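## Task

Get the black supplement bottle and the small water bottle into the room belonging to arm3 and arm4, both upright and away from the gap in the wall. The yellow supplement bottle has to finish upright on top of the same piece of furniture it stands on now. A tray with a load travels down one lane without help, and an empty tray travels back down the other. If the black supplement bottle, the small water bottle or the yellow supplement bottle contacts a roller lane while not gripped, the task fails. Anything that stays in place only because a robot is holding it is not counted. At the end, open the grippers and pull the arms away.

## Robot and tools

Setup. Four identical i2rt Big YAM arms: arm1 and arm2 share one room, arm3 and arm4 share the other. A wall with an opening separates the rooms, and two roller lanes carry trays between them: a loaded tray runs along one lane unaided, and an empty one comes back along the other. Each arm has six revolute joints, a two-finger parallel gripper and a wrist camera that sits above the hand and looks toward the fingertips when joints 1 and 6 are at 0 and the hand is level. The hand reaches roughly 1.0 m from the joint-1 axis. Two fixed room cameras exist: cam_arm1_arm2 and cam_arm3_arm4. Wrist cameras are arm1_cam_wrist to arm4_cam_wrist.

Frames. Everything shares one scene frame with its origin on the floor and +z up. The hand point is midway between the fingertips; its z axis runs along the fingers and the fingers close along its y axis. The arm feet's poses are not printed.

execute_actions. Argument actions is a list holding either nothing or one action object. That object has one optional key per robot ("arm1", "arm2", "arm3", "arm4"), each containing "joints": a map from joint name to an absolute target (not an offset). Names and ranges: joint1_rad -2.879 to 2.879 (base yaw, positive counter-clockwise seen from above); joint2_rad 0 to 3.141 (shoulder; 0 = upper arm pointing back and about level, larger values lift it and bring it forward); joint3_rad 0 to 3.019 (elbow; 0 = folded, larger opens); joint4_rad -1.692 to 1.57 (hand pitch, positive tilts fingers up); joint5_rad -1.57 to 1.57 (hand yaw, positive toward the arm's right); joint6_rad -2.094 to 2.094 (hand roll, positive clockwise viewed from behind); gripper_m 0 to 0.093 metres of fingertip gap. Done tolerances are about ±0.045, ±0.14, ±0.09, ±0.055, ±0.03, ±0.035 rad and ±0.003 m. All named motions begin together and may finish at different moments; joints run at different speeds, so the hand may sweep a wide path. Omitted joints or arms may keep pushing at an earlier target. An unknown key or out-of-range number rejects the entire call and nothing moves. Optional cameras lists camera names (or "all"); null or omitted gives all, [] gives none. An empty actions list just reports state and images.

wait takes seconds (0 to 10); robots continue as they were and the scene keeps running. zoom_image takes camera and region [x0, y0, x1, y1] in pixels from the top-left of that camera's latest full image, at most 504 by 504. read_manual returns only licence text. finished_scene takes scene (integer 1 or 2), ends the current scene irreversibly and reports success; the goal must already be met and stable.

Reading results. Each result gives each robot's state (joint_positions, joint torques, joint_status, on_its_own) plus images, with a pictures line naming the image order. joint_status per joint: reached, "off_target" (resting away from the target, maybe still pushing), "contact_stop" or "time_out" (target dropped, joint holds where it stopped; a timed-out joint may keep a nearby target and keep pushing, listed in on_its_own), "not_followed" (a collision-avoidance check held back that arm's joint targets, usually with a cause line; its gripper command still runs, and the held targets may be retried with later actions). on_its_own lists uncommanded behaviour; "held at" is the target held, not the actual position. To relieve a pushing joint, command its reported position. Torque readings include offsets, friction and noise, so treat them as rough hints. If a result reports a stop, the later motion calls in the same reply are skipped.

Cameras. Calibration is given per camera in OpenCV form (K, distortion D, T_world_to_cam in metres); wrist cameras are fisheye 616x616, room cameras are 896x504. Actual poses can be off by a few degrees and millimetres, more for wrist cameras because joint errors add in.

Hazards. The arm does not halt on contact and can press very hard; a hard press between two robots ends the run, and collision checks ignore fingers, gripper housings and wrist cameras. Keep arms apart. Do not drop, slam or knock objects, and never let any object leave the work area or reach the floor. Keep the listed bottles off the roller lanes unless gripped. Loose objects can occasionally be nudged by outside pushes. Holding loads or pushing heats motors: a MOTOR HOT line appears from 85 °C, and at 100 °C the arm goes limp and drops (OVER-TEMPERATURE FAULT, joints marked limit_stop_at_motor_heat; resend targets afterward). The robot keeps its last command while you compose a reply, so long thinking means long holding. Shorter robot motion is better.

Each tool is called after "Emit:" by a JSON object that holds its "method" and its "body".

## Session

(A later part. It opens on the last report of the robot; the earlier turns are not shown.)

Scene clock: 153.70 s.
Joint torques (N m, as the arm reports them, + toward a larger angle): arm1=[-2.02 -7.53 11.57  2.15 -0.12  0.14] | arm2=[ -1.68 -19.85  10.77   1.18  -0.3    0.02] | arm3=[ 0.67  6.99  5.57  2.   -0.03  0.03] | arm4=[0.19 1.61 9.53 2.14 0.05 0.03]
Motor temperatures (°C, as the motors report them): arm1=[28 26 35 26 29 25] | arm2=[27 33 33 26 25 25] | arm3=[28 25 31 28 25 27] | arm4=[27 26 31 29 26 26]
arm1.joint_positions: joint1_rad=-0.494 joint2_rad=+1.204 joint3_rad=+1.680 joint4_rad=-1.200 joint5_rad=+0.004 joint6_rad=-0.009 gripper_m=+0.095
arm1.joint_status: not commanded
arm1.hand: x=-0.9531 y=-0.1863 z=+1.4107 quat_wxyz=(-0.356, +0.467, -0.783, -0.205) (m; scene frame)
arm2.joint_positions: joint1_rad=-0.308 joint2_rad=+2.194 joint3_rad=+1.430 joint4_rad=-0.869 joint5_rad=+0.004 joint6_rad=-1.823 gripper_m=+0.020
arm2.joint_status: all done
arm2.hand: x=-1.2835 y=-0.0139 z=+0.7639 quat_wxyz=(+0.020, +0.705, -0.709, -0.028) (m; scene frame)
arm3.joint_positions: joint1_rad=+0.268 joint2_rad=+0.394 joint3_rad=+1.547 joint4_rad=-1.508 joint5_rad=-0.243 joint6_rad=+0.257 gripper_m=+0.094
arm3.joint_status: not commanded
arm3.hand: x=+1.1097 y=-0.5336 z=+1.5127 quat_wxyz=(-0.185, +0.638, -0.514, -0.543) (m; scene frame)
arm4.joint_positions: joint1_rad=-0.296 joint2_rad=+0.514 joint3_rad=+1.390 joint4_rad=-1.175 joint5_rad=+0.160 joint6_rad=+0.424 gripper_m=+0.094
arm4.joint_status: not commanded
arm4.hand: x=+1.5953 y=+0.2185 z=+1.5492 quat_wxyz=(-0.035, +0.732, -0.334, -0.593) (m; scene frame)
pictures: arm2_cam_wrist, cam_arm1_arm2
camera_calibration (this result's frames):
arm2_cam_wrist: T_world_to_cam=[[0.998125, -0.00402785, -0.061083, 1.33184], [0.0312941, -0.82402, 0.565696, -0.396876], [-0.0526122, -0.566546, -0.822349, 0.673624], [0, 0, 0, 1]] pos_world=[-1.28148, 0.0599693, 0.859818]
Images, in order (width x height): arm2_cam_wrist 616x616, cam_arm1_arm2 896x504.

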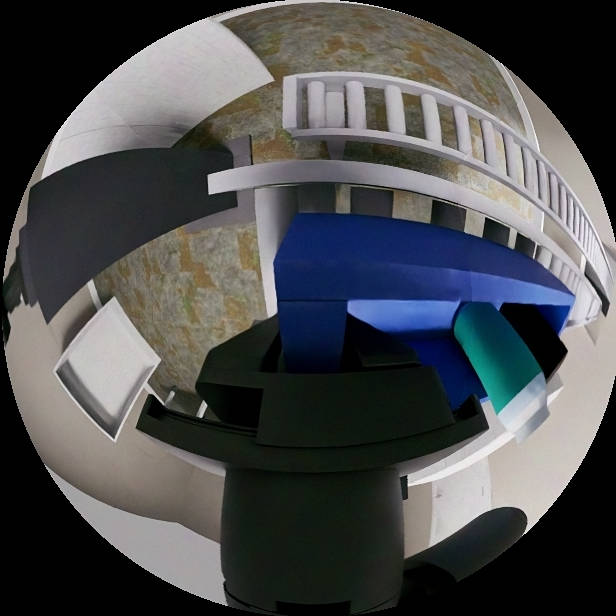

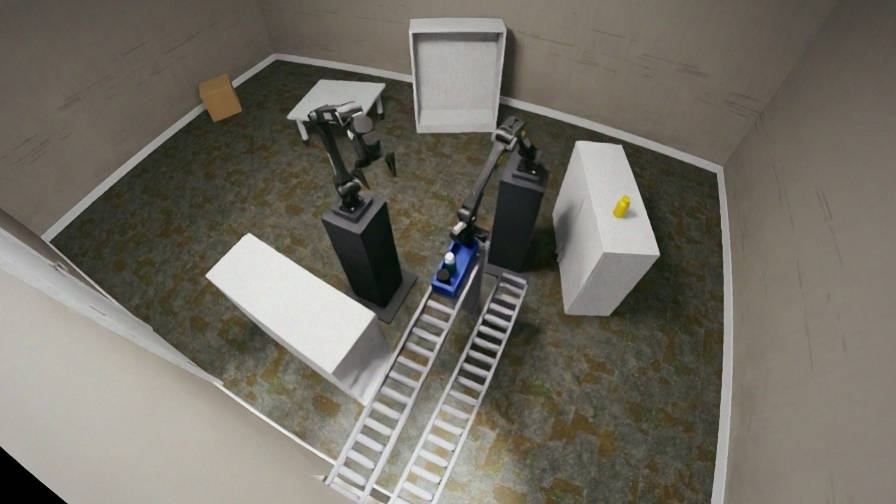

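Emit:
{"method": "execute_actions", "body": {"actions": [{"arm2":{"joints":{"joint1_rad":-0.278}}}], "cameras": []}}

Emit:
{"method": "execute_actions", "body": {"actions": [{"arm2":{"joints":{"joint2_rad":2.22,"joint4_rad":-0.82}}}], "cameras": ["arm2_cam_wrist","cam_arm1_arm2"]}}

Emit:
{"method": "zoom_image", "body": {"camera": "cam_arm1_arm2", "region": [390,200,530,340]}}

Scene clock: 158.03 s.
Joint torques (N m, as the arm reports them, + toward a larger angle): arm1=[-1.72 -7.56 11.65  2.18 -0.12  0.14] | arm2=[  0.73 -20.38  10.76   1.22  -0.3    0.  ] | arm3=[ 0.68  7.12  5.59  1.98 -0.04  0.03] | arm4=[0.63 1.7  9.54 1.98 0.01 0.04]
Motor temperatures (°C, as the motors report them): arm1=[28 26 35 26 29 25] | arm2=[27 33 34 26 25 25] | arm3=[28 25 31 28 25 27] | arm4=[27 26 31 29 26 26]
arm1.joint_positions: joint1_rad=-0.494 joint2_rad=+1.204 joint3_rad=+1.680 joint4_rad=-1.200 joint5_rad=+0.004 joint6_rad=-0.009 gripper_m=+0.095
arm1.joint_status: not commanded
arm1.hand: x=-0.9531 y=-0.1863 z=+1.4107 quat_wxyz=(-0.356, +0.467, -0.783, -0.205) (m; scene frame)
arm2.joint_positions: joint1_rad=-0.291 joint2_rad=+2.194 joint3_rad=+1.430 joint4_rad=-0.869 joint5_rad=+0.004 joint6_rad=-1.823 gripper_m=+0.020
arm2.joint_status: all done
arm2.hand: x=-1.2811 y=-0.0046 z=+0.7639 quat_wxyz=(+0.020, +0.711, -0.703, -0.027) (m; scene frame)
arm3.joint_positions: joint1_rad=+0.268 joint2_rad=+0.394 joint3_rad=+1.547 joint4_rad=-1.508 joint5_rad=-0.243 joint6_rad=+0.257 gripper_m=+0.094
arm3.joint_status: not commanded
arm3.hand: x=+1.1097 y=-0.5336 z=+1.5127 quat_wxyz=(-0.185, +0.638, -0.514, -0.543) (m; scene frame)
arm4.joint_positions: joint1_rad=-0.296 joint2_rad=+0.514 joint3_rad=+1.390 joint4_rad=-1.175 joint5_rad=+0.160 joint6_rad=+0.424 gripper_m=+0.094
arm4.joint_status: not commanded
arm4.hand: x=+1.5953 y=+0.2185 z=+1.5492 quat_wxyz=(-0.035, +0.732, -0.334, -0.593) (m; scene frame)
pictures: none
No camera images: the call's "cameras" was empty. Leave "cameras" out to get every camera's image.

Scene clock: 158.73 s.
Joint torques (N m, as the arm reports them, + toward a larger angle): arm1=[-1.87 -7.68 11.61  2.16 -0.11  0.14] | arm2=[  0.97 -16.52  10.63   0.62  -0.28   0.05] | arm3=[ 0.73  6.98  5.58  1.96 -0.04  0.02] | arm4=[0.6  1.72 9.41 2.1  0.03 0.  ]
Motor temperatures (°C, as the motors report them): arm1=[28 26 35 26 29 25] | arm2=[27 33 34 26 25 25] | arm3=[28 25 31 28 25 27] | arm4=[27 26 31 29 26 26]
arm1.joint_positions: joint1_rad=-0.494 joint2_rad=+1.204 joint3_rad=+1.680 joint4_rad=-1.200 joint5_rad=+0.004 joint6_rad=-0.009 gripper_m=+0.095
arm1.joint_status: not commanded
arm1.hand: x=-0.9531 y=-0.1863 z=+1.4107 quat_wxyz=(-0.356, +0.467, -0.783, -0.205) (m; scene frame)
arm2.joint_positions: joint1_rad=-0.291 joint2_rad=+2.219 joint3_rad=+1.430 joint4_rad=-0.826 joint5_rad=+0.004 joint6_rad=-1.827 gripper_m=+0.020
arm2.joint_status: all done
arm2.hand: x=-1.2770 y=-0.0057 z=+0.7499 quat_wxyz=(+0.016, +0.712, -0.702, -0.020) (m; scene frame)
arm3.joint_positions: joint1_rad=+0.268 joint2_rad=+0.394 joint3_rad=+1.547 joint4_rad=-1.508 joint5_rad=-0.243 joint6_rad=+0.257 gripper_m=+0.094
arm3.joint_status: not commanded
arm3.hand: x=+1.1097 y=-0.5336 z=+1.5127 quat_wxyz=(-0.185, +0.638, -0.514, -0.543) (m; scene frame)
arm4.joint_positions: joint1_rad=-0.296 joint2_rad=+0.514 joint3_rad=+1.390 joint4_rad=-1.175 joint5_rad=+0.160 joint6_rad=+0.424 gripper_m=+0.094
arm4.joint_status: not commanded
arm4.hand: x=+1.5953 y=+0.2185 z=+1.5492 quat_wxyz=(-0.035, +0.732, -0.334, -0.593) (m; scene frame)
pictures: arm2_cam_wrist, cam_arm1_arm2
camera_calibration (this result's frames):
arm2_cam_wrist: T_world_to_cam=[[0.998908, 0.0163638, -0.0437505, 1.31265], [0.0384005, -0.820957, 0.569698, -0.376298], [-0.0265949, -0.570756, -0.820689, 0.699095], [0, 0, 0, 1]] pos_world=[-1.27817, 0.0686079, 0.845545]
Images, in order (width x height): arm2_cam_wrist 616x616, cam_arm1_arm2 896x504.

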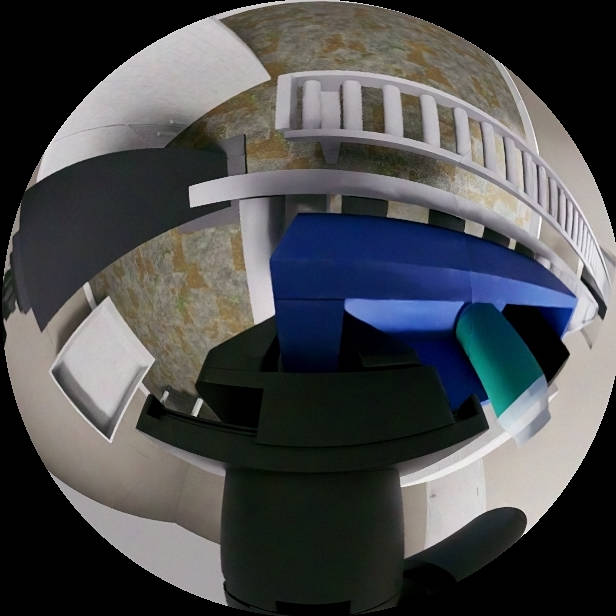

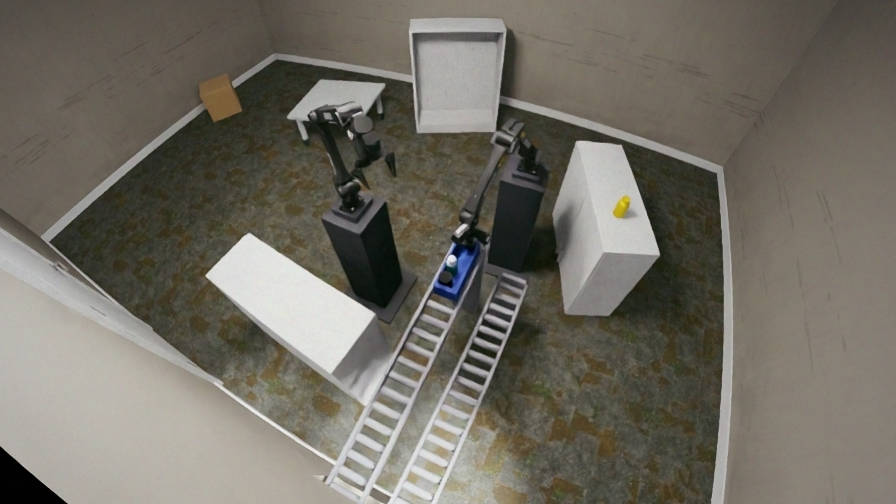

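Region (390, 200, 530, 340) of cam_arm1_arm2's 896x504 image, scaled by 3.600, with more detail than that image has.

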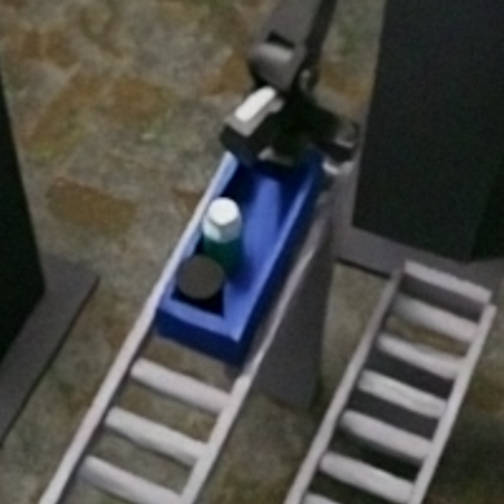

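Emit:
{"method": "execute_actions", "body": {"actions": [{"arm2":{"joints":{"gripper_m":0.04}}}], "cameras": ["arm2_cam_wrist"]}}

Emit:
{"method": "execute_actions", "body": {"actions": [{"arm2":{"joints":{"joint2_rad":1.95,"joint4_rad":-1.1}}}], "cameras": ["cam_arm1_arm2"]}}

Emit:
{"method": "wait", "body": {"seconds": 10}}

Emit:
{"method": "zoom_image", "body": {"camera": "cam_arm3_arm4", "region": [400,220,660,360]}}

Scene clock: 163.10 s.
Joint torques (N m, as the arm reports them, + toward a larger angle): arm1=[-1.94 -7.54 11.59  2.1  -0.1   0.14] | arm2=[  0.64 -16.83  10.45   0.66  -0.23   0.03] | arm3=[ 0.81  6.9   5.57  1.97 -0.03  0.02] | arm4=[0.9  2.31 9.65 2.16 0.05 0.03]
Motor temperatures (°C, as the motors report them): arm1=[28 26 35 26 29 25] | arm2=[27 33 34 26 25 25] | arm3=[28 25 31 28 25 27] | arm4=[27 26 31 29 26 26]
arm1.joint_positions: joint1_rad=-0.494 joint2_rad=+1.204 joint3_rad=+1.680 joint4_rad=-1.200 joint5_rad=+0.004 joint6_rad=-0.009 gripper_m=+0.095
arm1.joint_status: not commanded
arm1.hand: x=-0.9531 y=-0.1863 z=+1.4107 quat_wxyz=(-0.356, +0.467, -0.783, -0.205) (m; scene frame)
arm2.joint_positions: joint1_rad=-0.291 joint2_rad=+2.219 joint3_rad=+1.431 joint4_rad=-0.826 joint5_rad=+0.002 joint6_rad=-1.827 gripper_m=+0.040
arm2.joint_status: all done
arm2.hand: x=-1.2762 y=-0.0055 z=+0.7502 quat_wxyz=(+0.014, +0.712, -0.702, -0.020) (m; scene frame)
arm3.joint_positions: joint1_rad=+0.268 joint2_rad=+0.394 joint3_rad=+1.547 joint4_rad=-1.508 joint5_rad=-0.243 joint6_rad=+0.257 gripper_m=+0.094
arm3.joint_status: not commanded
arm3.hand: x=+1.1097 y=-0.5336 z=+1.5127 quat_wxyz=(-0.185, +0.638, -0.514, -0.543) (m; scene frame)
arm4.joint_positions: joint1_rad=-0.296 joint2_rad=+0.514 joint3_rad=+1.390 joint4_rad=-1.175 joint5_rad=+0.160 joint6_rad=+0.424 gripper_m=+0.094
arm4.joint_status: not commanded
arm4.hand: x=+1.5953 y=+0.2185 z=+1.5492 quat_wxyz=(-0.035, +0.732, -0.334, -0.593) (m; scene frame)
pictures: arm2_cam_wrist
camera_calibration (this result's frames):
arm2_cam_wrist: T_world_to_cam=[[0.998993, 0.0163372, -0.0417913, 1.31055], [0.037224, -0.821806, 0.568551, -0.377008], [-0.0250558, -0.569534, -0.821586, 0.702082], [0, 0, 0, 1]] pos_world=[-1.27761, 0.0686211, 0.845938]
Images, in order (width x height): arm2_cam_wrist 616x616.

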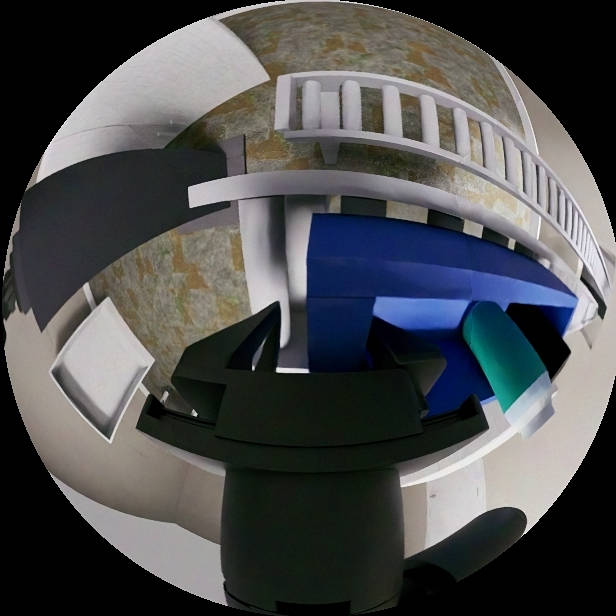

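Scene clock: 164.40 s.
Joint torques (N m, as the arm reports them, + toward a larger angle): arm1=[-1.85 -7.54 11.61  2.14 -0.11  0.14] | arm2=[  0.61 -15.48  11.15  -0.32  -0.24   0.07] | arm3=[ 0.79  7.07  5.59  1.96 -0.03  0.03] | arm4=[0.53 1.69 9.44 2.08 0.08 0.03]
Motor temperatures (°C, as the motors report them): arm1=[28 26 35 26 29 25] | arm2=[27 33 34 26 25 25] | arm3=[28 25 31 28 25 27] | arm4=[27 26 31 29 26 26]
arm1.joint_positions: joint1_rad=-0.494 joint2_rad=+1.204 joint3_rad=+1.680 joint4_rad=-1.200 joint5_rad=+0.004 joint6_rad=-0.009 gripper_m=+0.095
arm1.joint_status: not commanded
arm1.hand: x=-0.9531 y=-0.1863 z=+1.4107 quat_wxyz=(-0.356, +0.467, -0.783, -0.205) (m; scene frame)
arm2.joint_positions: joint1_rad=-0.291 joint2_rad=+1.944 joint3_rad=+1.447 joint4_rad=-1.085 joint5_rad=+0.002 joint6_rad=-1.827 gripper_m=+0.040
arm2.joint_status: all done
arm2.hand: x=-1.2821 y=-0.0037 z=+0.9058 quat_wxyz=(+0.006, +0.712, -0.702, -0.006) (m; scene frame)
arm3.joint_positions: joint1_rad=+0.268 joint2_rad=+0.394 joint3_rad=+1.547 joint4_rad=-1.508 joint5_rad=-0.243 joint6_rad=+0.257 gripper_m=+0.094
arm3.joint_status: not commanded
arm3.hand: x=+1.1097 y=-0.5336 z=+1.5127 quat_wxyz=(-0.185, +0.638, -0.514, -0.543) (m; scene frame)
arm4.joint_positions: joint1_rad=-0.296 joint2_rad=+0.514 joint3_rad=+1.390 joint4_rad=-1.175 joint5_rad=+0.160 joint6_rad=+0.424 gripper_m=+0.094
arm4.joint_status: not commanded
arm4.hand: x=+1.5953 y=+0.2185 z=+1.5492 quat_wxyz=(-0.035, +0.732, -0.334, -0.593) (m; scene frame)
pictures: cam_arm1_arm2
Images, in order (width x height): cam_arm1_arm2 896x504.

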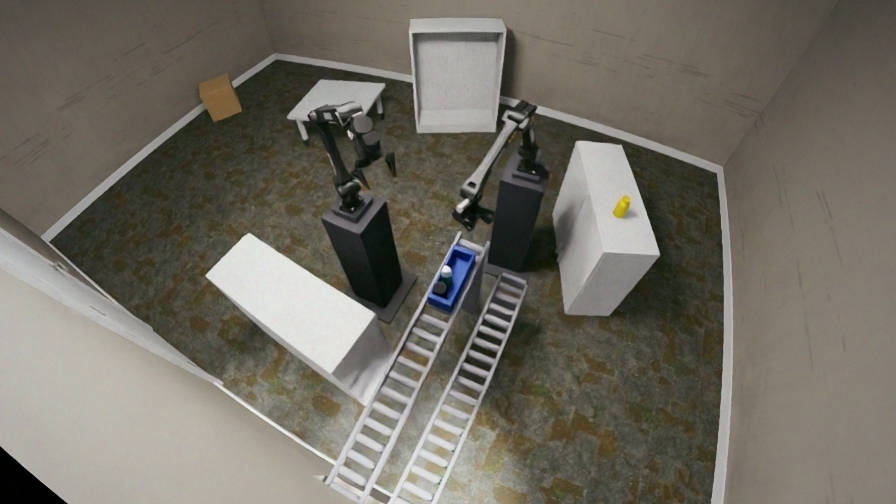

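Scene clock: 174.40 s.
Joint torques (N m, as the arm reports them, + toward a larger angle): arm1=[-1.89 -7.72 11.61  2.13 -0.11  0.14] | arm2=[  0.75 -15.12  11.05  -0.29  -0.23   0.06] | arm3=[ 0.8   6.88  5.58  1.98 -0.04  0.03] | arm4=[0.7  2.03 9.36 2.01 0.05 0.08]
Motor temperatures (°C, as the motors report them): arm1=[28 26 35 26 29 25] | arm2=[27 32 35 26 25 25] | arm3=[28 25 31 28 25 27] | arm4=[27 26 31 29 26 26]
arm1.joint_positions: joint1_rad=-0.494 joint2_rad=+1.204 joint3_rad=+1.680 joint4_rad=-1.200 joint5_rad=+0.004 joint6_rad=-0.009 gripper_m=+0.095
arm1.joint_status: not commanded
arm1.hand: x=-0.9531 y=-0.1863 z=+1.4107 quat_wxyz=(-0.356, +0.467, -0.783, -0.205) (m; scene frame)
arm2.joint_positions: joint1_rad=-0.291 joint2_rad=+1.944 joint3_rad=+1.447 joint4_rad=-1.085 joint5_rad=+0.002 joint6_rad=-1.827 gripper_m=+0.040
arm2.joint_status: all done
arm2.hand: x=-1.2821 y=-0.0037 z=+0.9058 quat_wxyz=(+0.006, +0.712, -0.702, -0.006) (m; scene frame)
arm3.joint_positions: joint1_rad=+0.268 joint2_rad=+0.394 joint3_rad=+1.547 joint4_rad=-1.508 joint5_rad=-0.243 joint6_rad=+0.257 gripper_m=+0.094
arm3.joint_status: not commanded
arm3.hand: x=+1.1097 y=-0.5336 z=+1.5127 quat_wxyz=(-0.185, +0.638, -0.514, -0.543) (m; scene frame)
arm4.joint_positions: joint1_rad=-0.296 joint2_rad=+0.514 joint3_rad=+1.390 joint4_rad=-1.175 joint5_rad=+0.160 joint6_rad=+0.424 gripper_m=+0.094
arm4.joint_status: not commanded
arm4.hand: x=+1.5953 y=+0.2185 z=+1.5492 quat_wxyz=(-0.035, +0.732, -0.334, -0.593) (m; scene frame)
wait: 10.00 s; at rest by 0.27 s
pictures: arm1_cam_wrist, arm2_cam_wrist, arm3_cam_wrist, arm4_cam_wrist, cam_arm1_arm2, cam_arm3_arm4
camera_calibration (this result's frames):
arm1_cam_wrist: T_world_to_cam=[[0.876917, -0.480307, 0.017939, 0.720003], [-0.465607, -0.858158, -0.216277, -0.298366], [0.119274, 0.181304, -0.976167, 1.64966], [0, 0, 0, 1]] pos_world=[-0.967065, -0.209312, 1.5329]
arm2_cam_wrist: T_world_to_cam=[[0.999818, 0.0162139, -0.0100774, 1.29523], [0.0190587, -0.81732, 0.575869, -0.493674], [0.00110061, -0.575956, -0.81748, 0.860646], [0, 0, 0, 1]] pos_world=[-1.28653, 0.0712045, 1.0009]
Images, in order (width x height): arm1_cam_wrist 616x616, arm2_cam_wrist 616x616, arm3_cam_wrist 616x616, arm4_cam_wrist 616x616, cam_arm1_arm2 896x504, cam_arm3_arm4 896x504.

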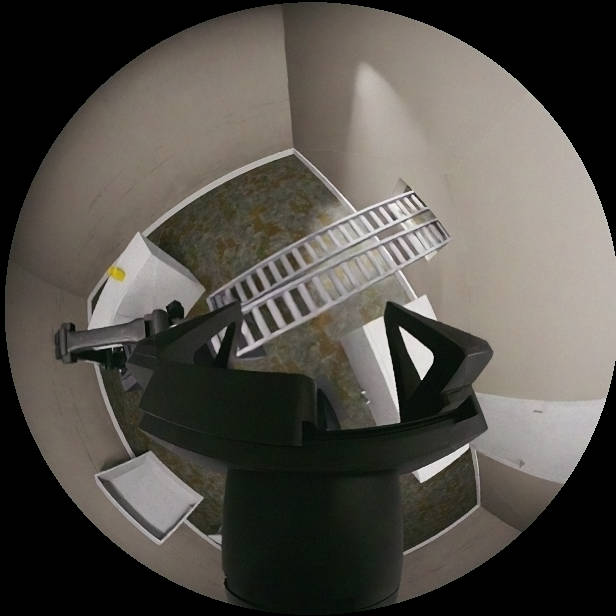

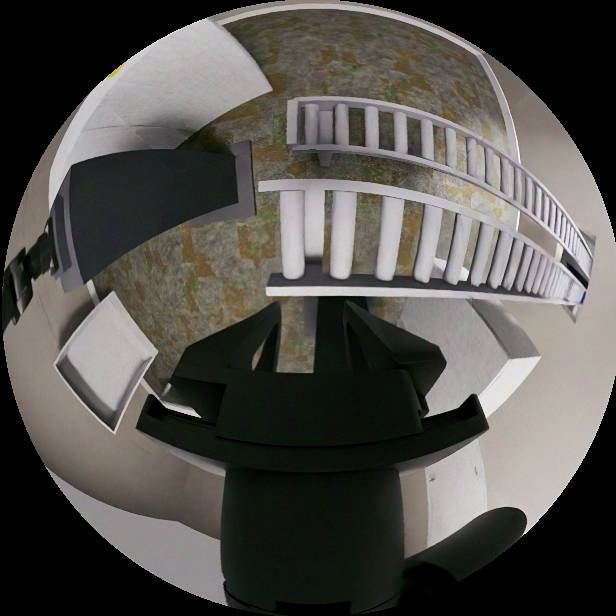

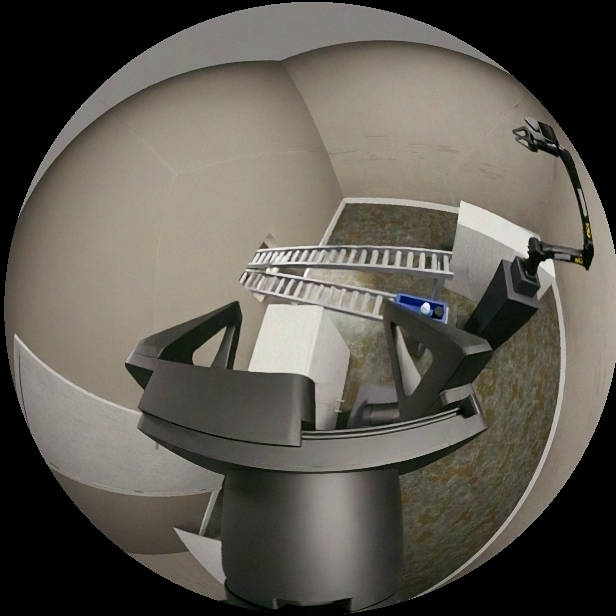

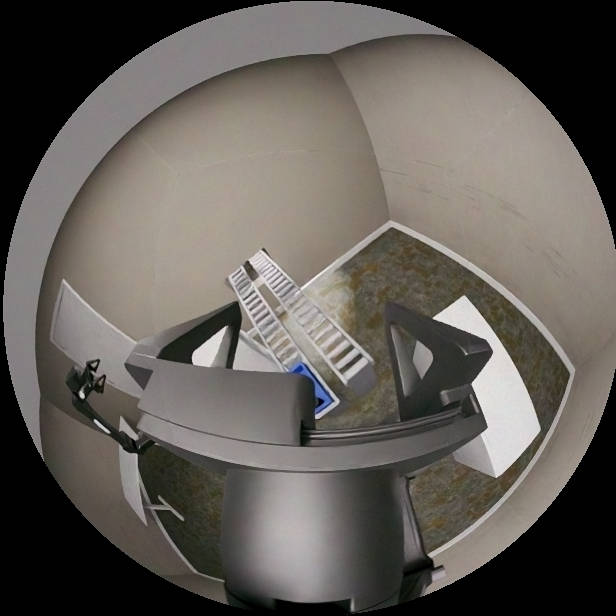

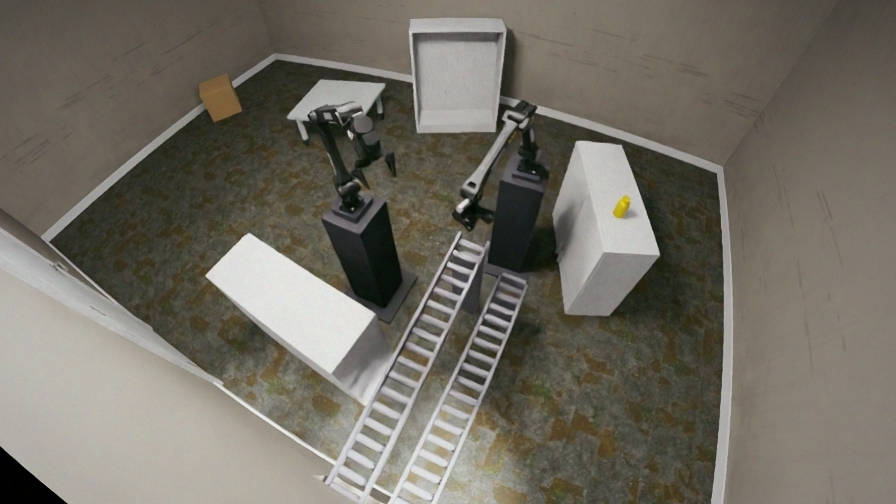

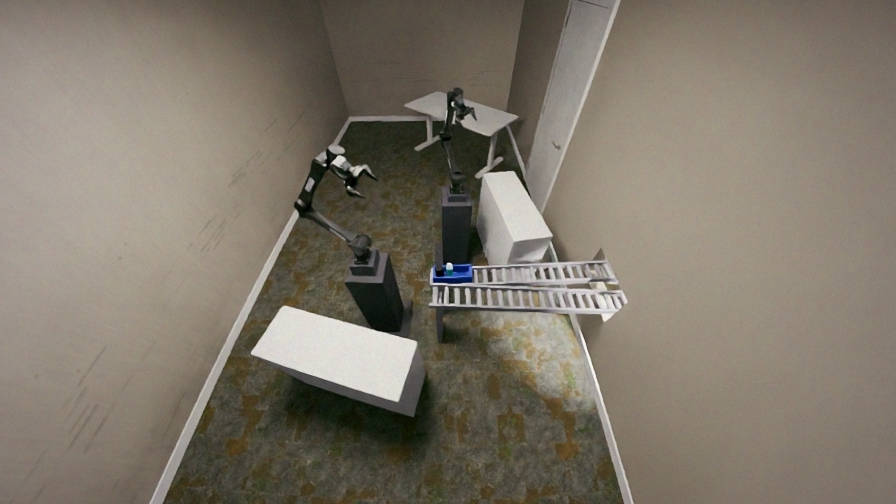

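Region (400, 220, 660, 360) of cam_arm3_arm4's 896x504 image, scaled by 1.938, with more detail than that image has; it fills the top 271 rows of this view, and the rest is white.

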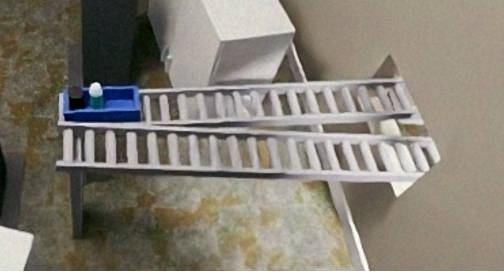

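Emit:
{"method": "finished_scene", "body": {"scene": 1}}

The scene is finished: the task was done.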